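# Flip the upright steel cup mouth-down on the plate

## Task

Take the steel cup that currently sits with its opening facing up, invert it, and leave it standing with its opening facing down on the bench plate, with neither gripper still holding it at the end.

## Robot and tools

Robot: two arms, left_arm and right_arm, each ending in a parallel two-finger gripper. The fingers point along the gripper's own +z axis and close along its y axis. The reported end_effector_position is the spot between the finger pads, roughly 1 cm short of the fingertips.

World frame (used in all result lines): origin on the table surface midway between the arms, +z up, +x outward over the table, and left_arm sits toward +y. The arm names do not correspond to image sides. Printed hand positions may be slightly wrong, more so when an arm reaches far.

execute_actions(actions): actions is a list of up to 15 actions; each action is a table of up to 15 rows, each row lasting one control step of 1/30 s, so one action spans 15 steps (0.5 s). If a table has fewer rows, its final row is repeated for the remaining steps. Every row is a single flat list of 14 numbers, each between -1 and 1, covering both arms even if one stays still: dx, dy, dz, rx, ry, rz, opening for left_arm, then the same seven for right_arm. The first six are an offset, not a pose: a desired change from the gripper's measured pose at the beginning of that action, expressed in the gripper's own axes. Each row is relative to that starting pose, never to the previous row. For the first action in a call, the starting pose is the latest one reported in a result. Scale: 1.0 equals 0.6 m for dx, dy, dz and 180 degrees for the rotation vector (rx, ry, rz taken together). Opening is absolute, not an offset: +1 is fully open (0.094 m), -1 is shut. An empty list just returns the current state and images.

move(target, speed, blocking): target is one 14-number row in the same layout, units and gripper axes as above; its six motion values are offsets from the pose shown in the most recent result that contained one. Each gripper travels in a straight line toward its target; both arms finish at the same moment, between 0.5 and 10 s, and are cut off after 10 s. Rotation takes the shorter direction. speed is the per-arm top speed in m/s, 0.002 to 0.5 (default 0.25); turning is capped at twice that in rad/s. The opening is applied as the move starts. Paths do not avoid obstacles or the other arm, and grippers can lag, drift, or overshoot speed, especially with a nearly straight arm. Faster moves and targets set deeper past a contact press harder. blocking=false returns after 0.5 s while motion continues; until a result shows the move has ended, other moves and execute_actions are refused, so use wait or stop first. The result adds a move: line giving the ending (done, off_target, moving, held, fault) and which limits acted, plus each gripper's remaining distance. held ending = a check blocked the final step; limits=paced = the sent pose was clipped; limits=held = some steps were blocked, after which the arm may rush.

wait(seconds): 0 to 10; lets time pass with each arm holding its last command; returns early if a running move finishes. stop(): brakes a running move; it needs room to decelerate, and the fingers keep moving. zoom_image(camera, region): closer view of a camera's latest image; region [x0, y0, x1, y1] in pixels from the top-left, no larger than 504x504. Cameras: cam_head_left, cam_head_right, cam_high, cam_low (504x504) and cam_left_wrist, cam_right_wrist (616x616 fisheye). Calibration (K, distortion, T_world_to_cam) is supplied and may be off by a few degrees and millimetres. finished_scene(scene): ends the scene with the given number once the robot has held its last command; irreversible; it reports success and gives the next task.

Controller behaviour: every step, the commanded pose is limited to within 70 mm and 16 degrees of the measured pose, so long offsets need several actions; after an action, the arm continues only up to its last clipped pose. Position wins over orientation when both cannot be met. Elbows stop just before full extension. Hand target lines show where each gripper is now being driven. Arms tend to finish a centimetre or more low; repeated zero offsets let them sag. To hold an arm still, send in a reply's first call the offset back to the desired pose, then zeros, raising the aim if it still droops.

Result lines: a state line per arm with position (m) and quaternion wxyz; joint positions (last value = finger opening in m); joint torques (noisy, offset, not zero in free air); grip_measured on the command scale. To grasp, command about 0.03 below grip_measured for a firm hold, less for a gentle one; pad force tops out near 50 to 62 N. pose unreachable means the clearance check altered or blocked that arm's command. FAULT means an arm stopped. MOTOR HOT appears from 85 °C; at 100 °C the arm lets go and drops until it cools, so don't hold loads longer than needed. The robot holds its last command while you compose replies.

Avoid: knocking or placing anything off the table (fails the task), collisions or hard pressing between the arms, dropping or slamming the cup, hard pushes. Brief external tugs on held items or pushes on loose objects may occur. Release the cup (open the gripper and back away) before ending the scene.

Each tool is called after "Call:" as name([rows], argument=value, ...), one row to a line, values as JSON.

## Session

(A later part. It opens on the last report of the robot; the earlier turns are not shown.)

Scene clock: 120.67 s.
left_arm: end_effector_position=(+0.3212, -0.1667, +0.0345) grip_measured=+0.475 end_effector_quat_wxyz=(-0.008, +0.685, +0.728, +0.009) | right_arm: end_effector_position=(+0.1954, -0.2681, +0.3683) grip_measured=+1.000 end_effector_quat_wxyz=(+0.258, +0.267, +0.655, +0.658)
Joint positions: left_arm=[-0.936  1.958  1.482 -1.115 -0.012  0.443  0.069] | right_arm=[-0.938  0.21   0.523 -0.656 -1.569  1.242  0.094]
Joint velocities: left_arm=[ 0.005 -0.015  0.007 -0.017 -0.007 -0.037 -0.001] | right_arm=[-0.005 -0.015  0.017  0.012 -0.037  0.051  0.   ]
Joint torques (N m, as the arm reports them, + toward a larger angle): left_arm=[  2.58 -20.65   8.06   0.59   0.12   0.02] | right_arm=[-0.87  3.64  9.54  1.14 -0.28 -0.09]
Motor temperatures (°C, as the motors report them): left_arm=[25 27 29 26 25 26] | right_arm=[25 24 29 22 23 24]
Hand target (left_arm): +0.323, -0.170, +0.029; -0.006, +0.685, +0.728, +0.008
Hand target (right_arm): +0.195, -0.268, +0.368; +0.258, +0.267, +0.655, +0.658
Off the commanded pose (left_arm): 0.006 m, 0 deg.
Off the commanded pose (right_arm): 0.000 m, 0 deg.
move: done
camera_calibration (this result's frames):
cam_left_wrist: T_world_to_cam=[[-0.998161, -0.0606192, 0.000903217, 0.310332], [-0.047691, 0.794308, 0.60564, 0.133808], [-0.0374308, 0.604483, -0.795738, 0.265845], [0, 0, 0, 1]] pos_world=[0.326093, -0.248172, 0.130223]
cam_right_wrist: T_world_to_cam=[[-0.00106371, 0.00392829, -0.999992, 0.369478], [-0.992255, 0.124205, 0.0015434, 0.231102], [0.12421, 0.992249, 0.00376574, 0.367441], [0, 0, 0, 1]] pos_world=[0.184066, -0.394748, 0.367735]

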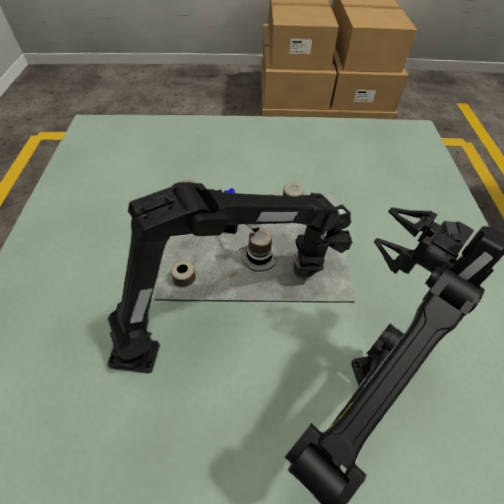

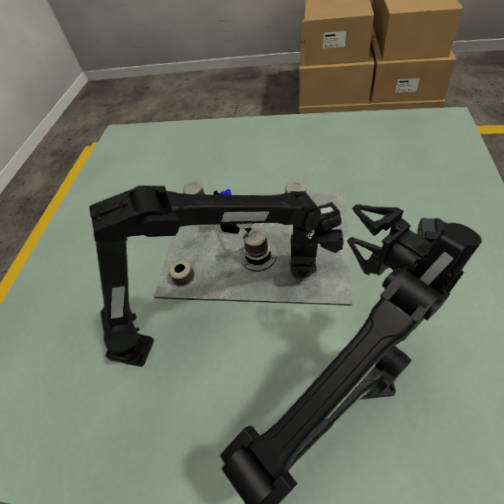

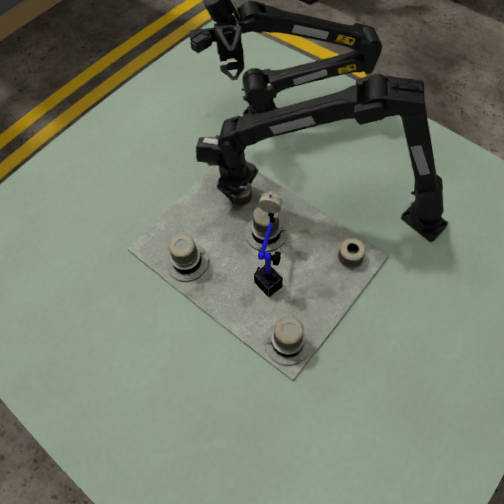

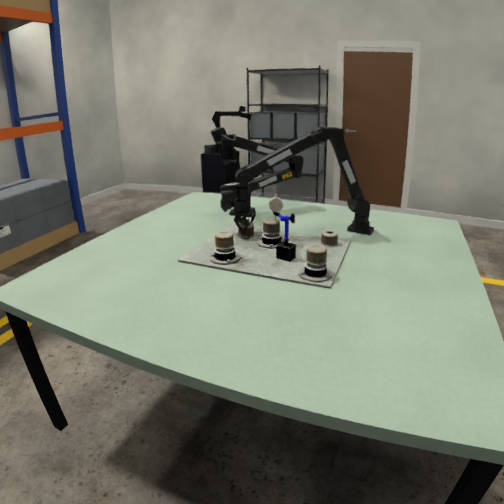

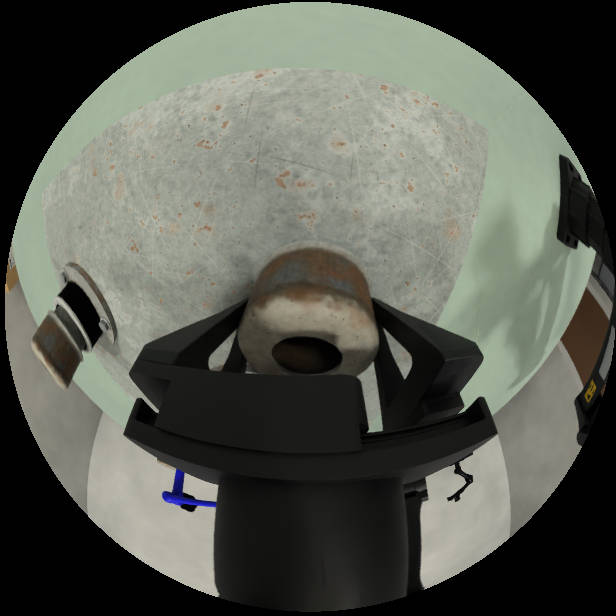

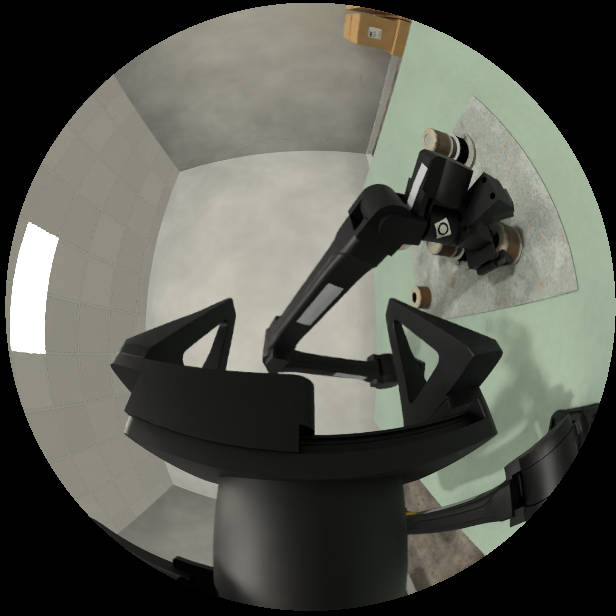

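Unclear contact; a bit lower, then release.

Call:
move(target=[0,0,0.022,0,0,0,0.4,0,0,0,0,0,0,1], speed=0.02)

Call:
move(target=[0,0,0,0,0,0,1,0,0,0,0,0,0,1])

Call:
move(target=[0,0,-0.13,0,0,0,1,0,0,0,0,0,0,1], speed=0.2)

Scene clock: 125.10 s.
left_arm: end_effector_position=(+0.3211, -0.1666, +0.0332) grip_measured=+0.475 end_effector_quat_wxyz=(-0.007, +0.685, +0.728, +0.008) | right_arm: end_effector_position=(+0.1954, -0.2681, +0.3683) grip_measured=+1.000 end_effector_quat_wxyz=(+0.258, +0.267, +0.655, +0.658)
Joint positions: left_arm=[-0.936  1.958  1.478 -1.109 -0.012  0.443  0.069] | right_arm=[-0.938  0.21   0.523 -0.656 -1.569  1.242  0.094]
Joint velocities: left_arm=[-0.005 -0.015  0.017 -0.017  0.051 -0.051  0.   ] | right_arm=[ 0.005  0.005  0.017 -0.017 -0.022 -0.066  0.   ]
Joint torques (N m, as the arm reports them, + toward a larger angle): left_arm=[  2.31 -20.43   6.87   1.1    0.13   0.02] | right_arm=[-0.84  3.6   9.56  1.15 -0.28 -0.1 ]
Motor temperatures (°C, as the motors report them): left_arm=[25 27 29 25 25 26] | right_arm=[25 24 29 22 23 24]
Hand target (left_arm): +0.321, -0.166, +0.021; -0.008, +0.685, +0.728, +0.009
Hand target (right_arm): +0.195, -0.268, +0.368; +0.258, +0.267, +0.655, +0.658
Off the commanded pose (left_arm): 0.012 m, 0 deg.
Off the commanded pose (right_arm): 0.000 m, 0 deg.
move: off_target (left_arm)
camera_calibration (this result's frames):
cam_left_wrist: T_world_to_cam=[[-0.998161, -0.0606183, -0.0000806673, 0.31032], [-0.0483608, 0.79552, 0.603994, 0.134993], [-0.036549, 0.602888, -0.796989, 0.26424], [0, 0, 0, 1]] pos_world=[0.325935, -0.247886, 0.129087]
cam_right_wrist: T_world_to_cam=[[-0.00106371, 0.00392829, -0.999992, 0.369478], [-0.992255, 0.124205, 0.0015434, 0.231102], [0.12421, 0.992249, 0.00376574, 0.367441], [0, 0, 0, 1]] pos_world=[0.184066, -0.394748, 0.367735]

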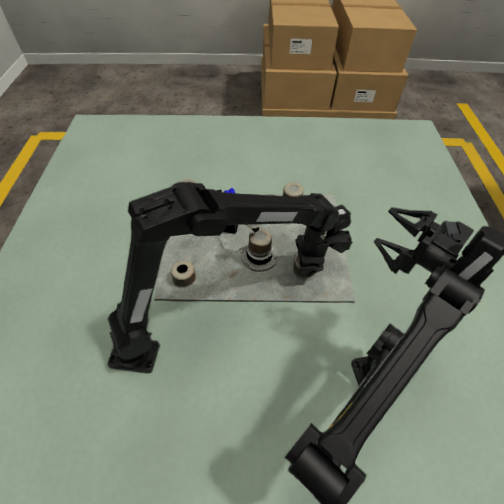

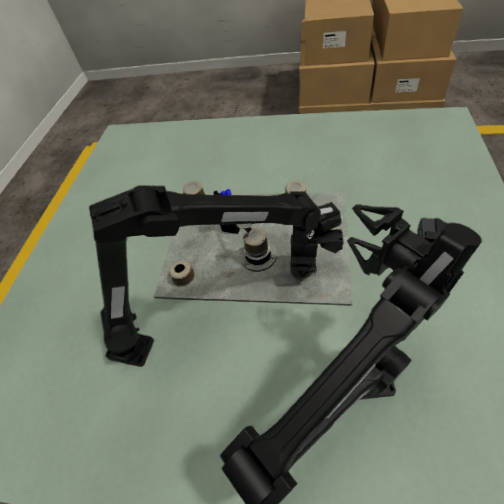

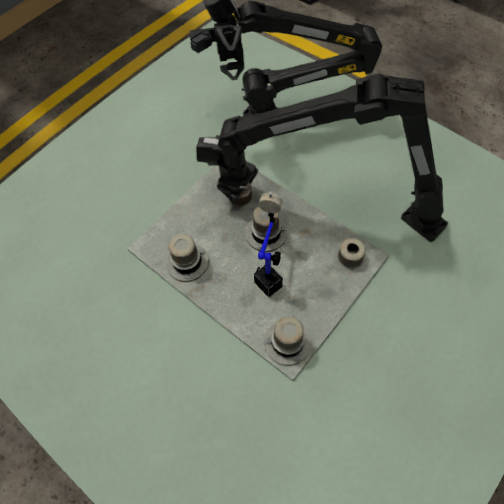

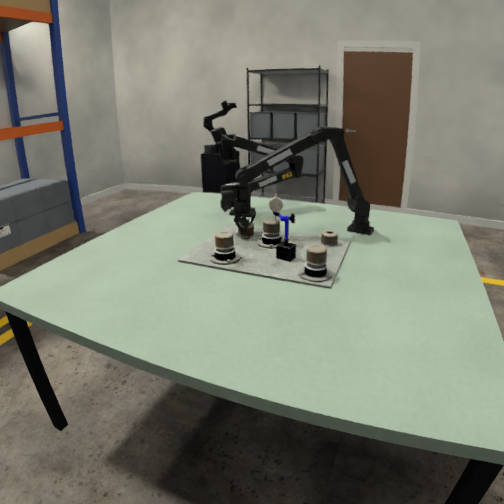

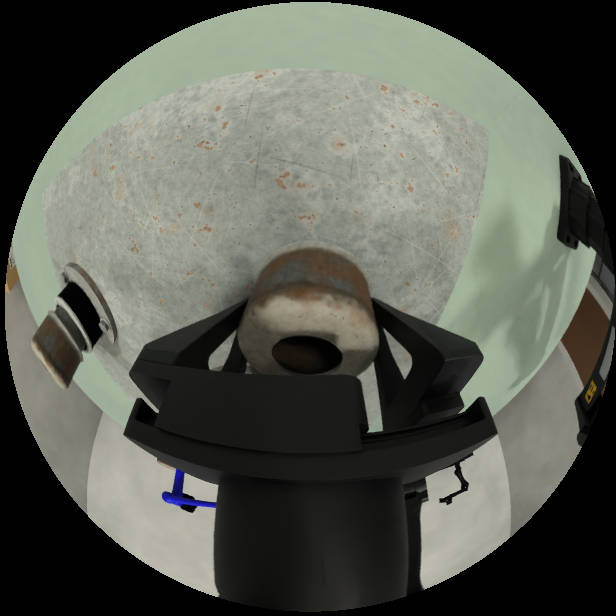

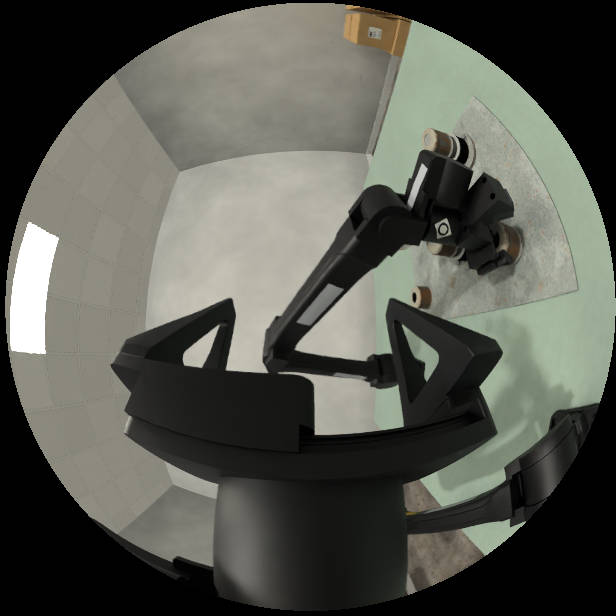

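Scene clock: 125.60 s.
left_arm: end_effector_position=(+0.3209, -0.1663, +0.0331) grip_measured=+1.000 end_effector_quat_wxyz=(-0.007, +0.685, +0.728, +0.008) | right_arm: end_effector_position=(+0.1954, -0.2681, +0.3683) grip_measured=+1.000 end_effector_quat_wxyz=(+0.258, +0.267, +0.655, +0.658)
Joint positions: left_arm=[-0.936  1.958  1.477 -1.109 -0.012  0.443  0.094] | right_arm=[-0.938  0.21   0.523 -0.656 -1.569  1.242  0.094]
Joint velocities: left_arm=[ 0.005 -0.015 -0.002  0.012  0.022 -0.037  0.   ] | right_arm=[ 0.005 -0.015  0.002 -0.002  0.037  0.066  0.   ]
Joint torques (N m, as the arm reports them, + toward a larger angle): left_arm=[  2.35 -21.6    7.78   0.19   0.13   0.02] | right_arm=[-0.83  3.63  9.56  1.15 -0.28 -0.09]
Motor temperatures (°C, as the motors report them): left_arm=[25 27 29 25 25 26] | right_arm=[25 24 29 22 23 24]
Hand target (left_arm): +0.321, -0.167, +0.033; -0.007, +0.685, +0.728, +0.008
Hand target (right_arm): +0.195, -0.268, +0.368; +0.258, +0.267, +0.655, +0.658
Off the commanded pose (left_arm): 0.000 m, 0 deg.
Off the commanded pose (right_arm): 0.000 m, 0 deg.
move: done
camera_calibration (this result's frames):
cam_left_wrist: T_world_to_cam=[[-0.998161, -0.0606184, 0.000247294, 0.310117], [-0.0481377, 0.795116, 0.604543, 0.134621], [-0.0368431, 0.60342, -0.796572, 0.264026], [0, 0, 0, 1]] pos_world=[0.325754, -0.247559, 0.128854]
cam_right_wrist: T_world_to_cam=[[-0.00106371, 0.00392829, -0.999992, 0.369478], [-0.992255, 0.124205, 0.0015434, 0.231102], [0.12421, 0.992249, 0.00376574, 0.367441], [0, 0, 0, 1]] pos_world=[0.184066, -0.394748, 0.367735]

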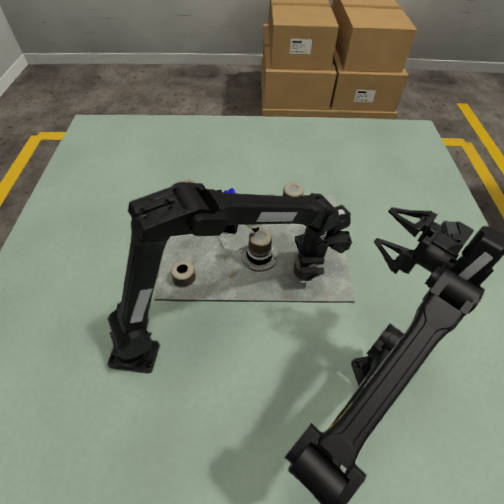

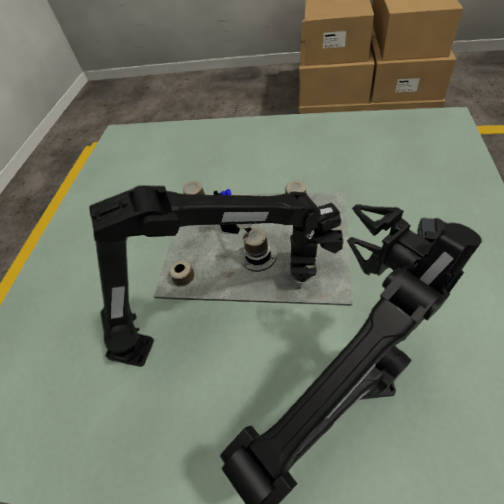

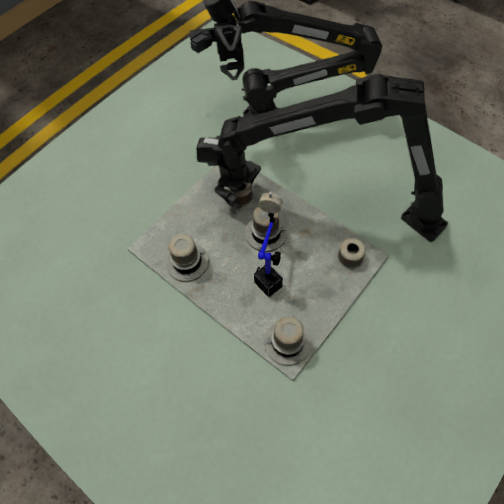

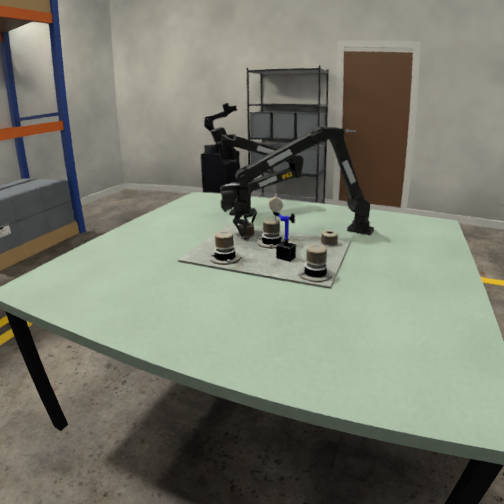

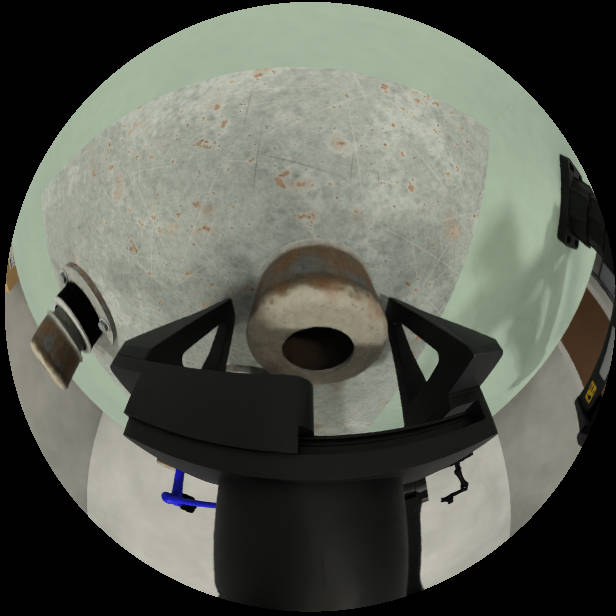

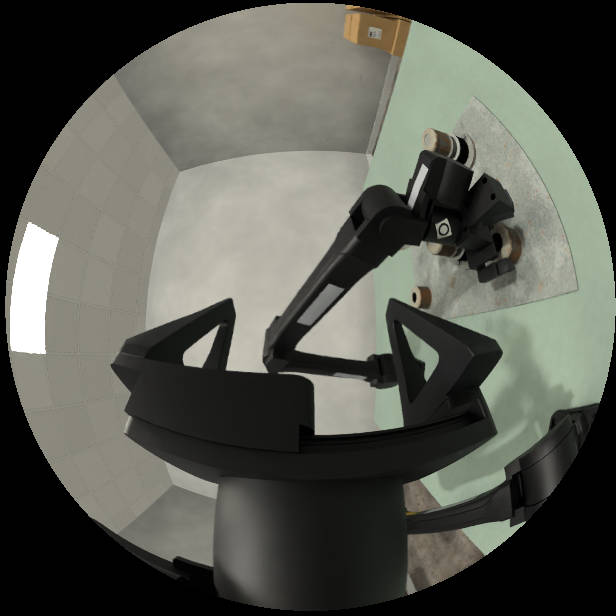

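Scene clock: 126.53 s.
left_arm: end_effector_position=(+0.3162, -0.1578, +0.0979) grip_measured=+1.000 end_effector_quat_wxyz=(-0.020, +0.685, +0.728, +0.013) | right_arm: end_effector_position=(+0.1954, -0.2681, +0.3683) grip_measured=+1.000 end_effector_quat_wxyz=(+0.258, +0.267, +0.655, +0.658)
Joint positions: left_arm=[-0.936  1.884  1.546 -1.28  -0.012  0.443  0.094] | right_arm=[-0.938  0.21   0.523 -0.656 -1.569  1.242  0.094]
Joint velocities: left_arm=[-0.015 -0.015  0.017  0.007 -0.051  0.081  0.   ] | right_arm=[ 0.005 -0.015 -0.002 -0.002 -0.007 -0.037  0.   ]
Joint torques (N m, as the arm reports them, + toward a larger angle): left_arm=[  2.24 -21.15  11.03  -0.23   0.13   0.01] | right_arm=[-0.82  3.6   9.54  1.15 -0.28 -0.09]
Motor temperatures (°C, as the motors report them): left_arm=[25 27 29 25 25 26] | right_arm=[25 24 29 22 23 24]
Hand target (left_arm): +0.322, -0.168, +0.111; -0.007, +0.685, +0.728, +0.008
Hand target (right_arm): +0.195, -0.268, +0.368; +0.258, +0.267, +0.655, +0.658
Off the commanded pose (left_arm): 0.017 m, 2 deg.
Off the commanded pose (right_arm): 0.000 m, 0 deg.
move: off_target (left_arm)
camera_calibration (this result's frames):
cam_left_wrist: T_world_to_cam=[[-0.998077, -0.0607703, 0.0122163, 0.304726], [-0.039859, 0.780141, 0.624333, 0.0815898], [-0.0474713, 0.622646, -0.781063, 0.315236], [0, 0, 0, 1]] pos_world=[0.322357, -0.241414, 0.191557]
cam_right_wrist: T_world_to_cam=[[-0.00106371, 0.00392829, -0.999992, 0.369478], [-0.992255, 0.124205, 0.0015434, 0.231102], [0.12421, 0.992249, 0.00376574, 0.367441], [0, 0, 0, 1]] pos_world=[0.184066, -0.394748, 0.367735]

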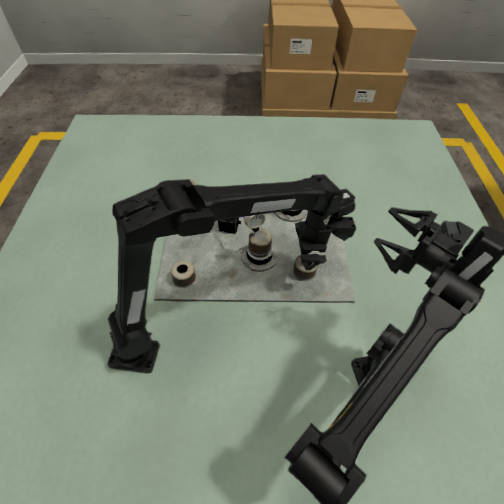

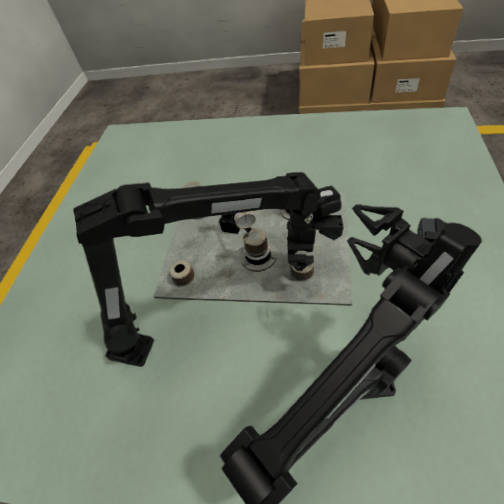

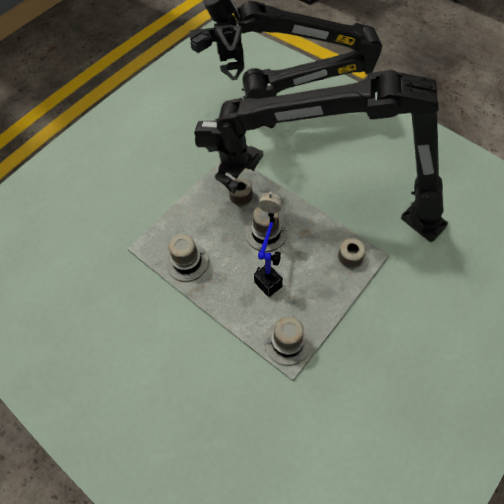

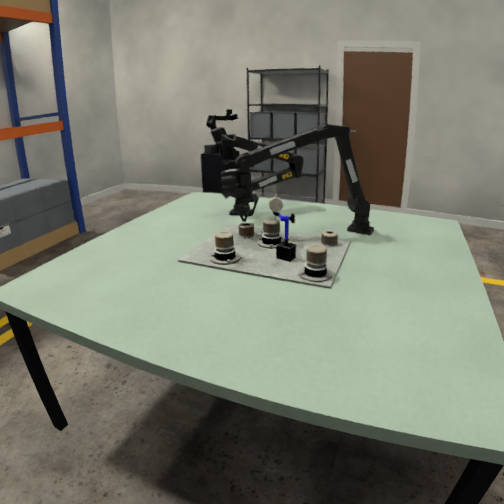

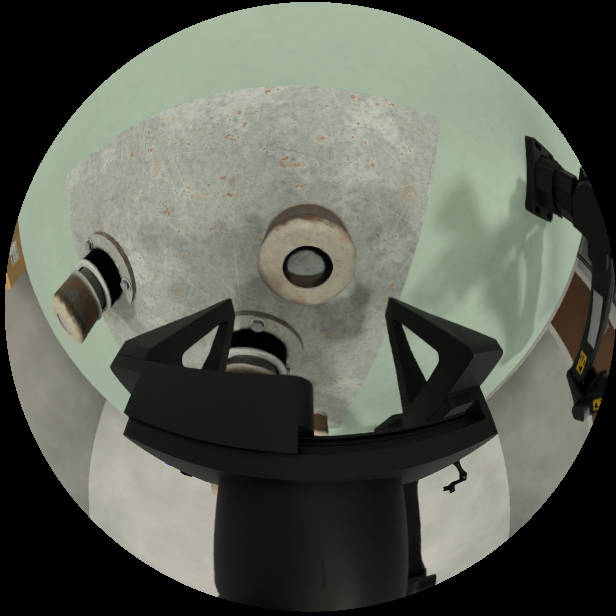

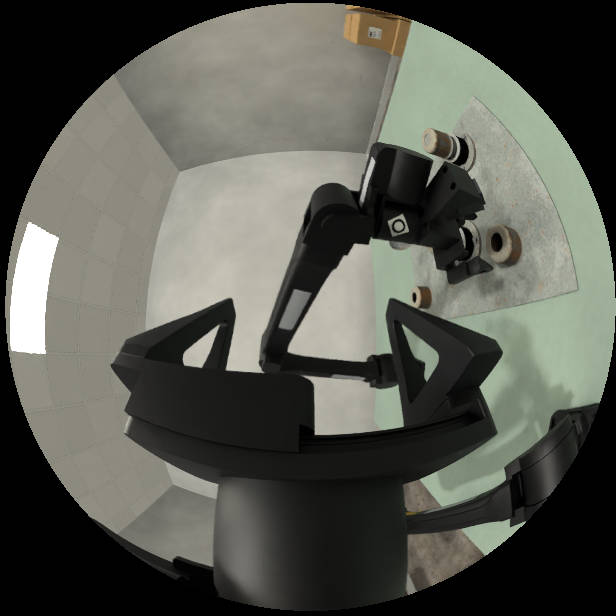

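Call:
finished_scene(scene=1)

The scene is finished: the task was done.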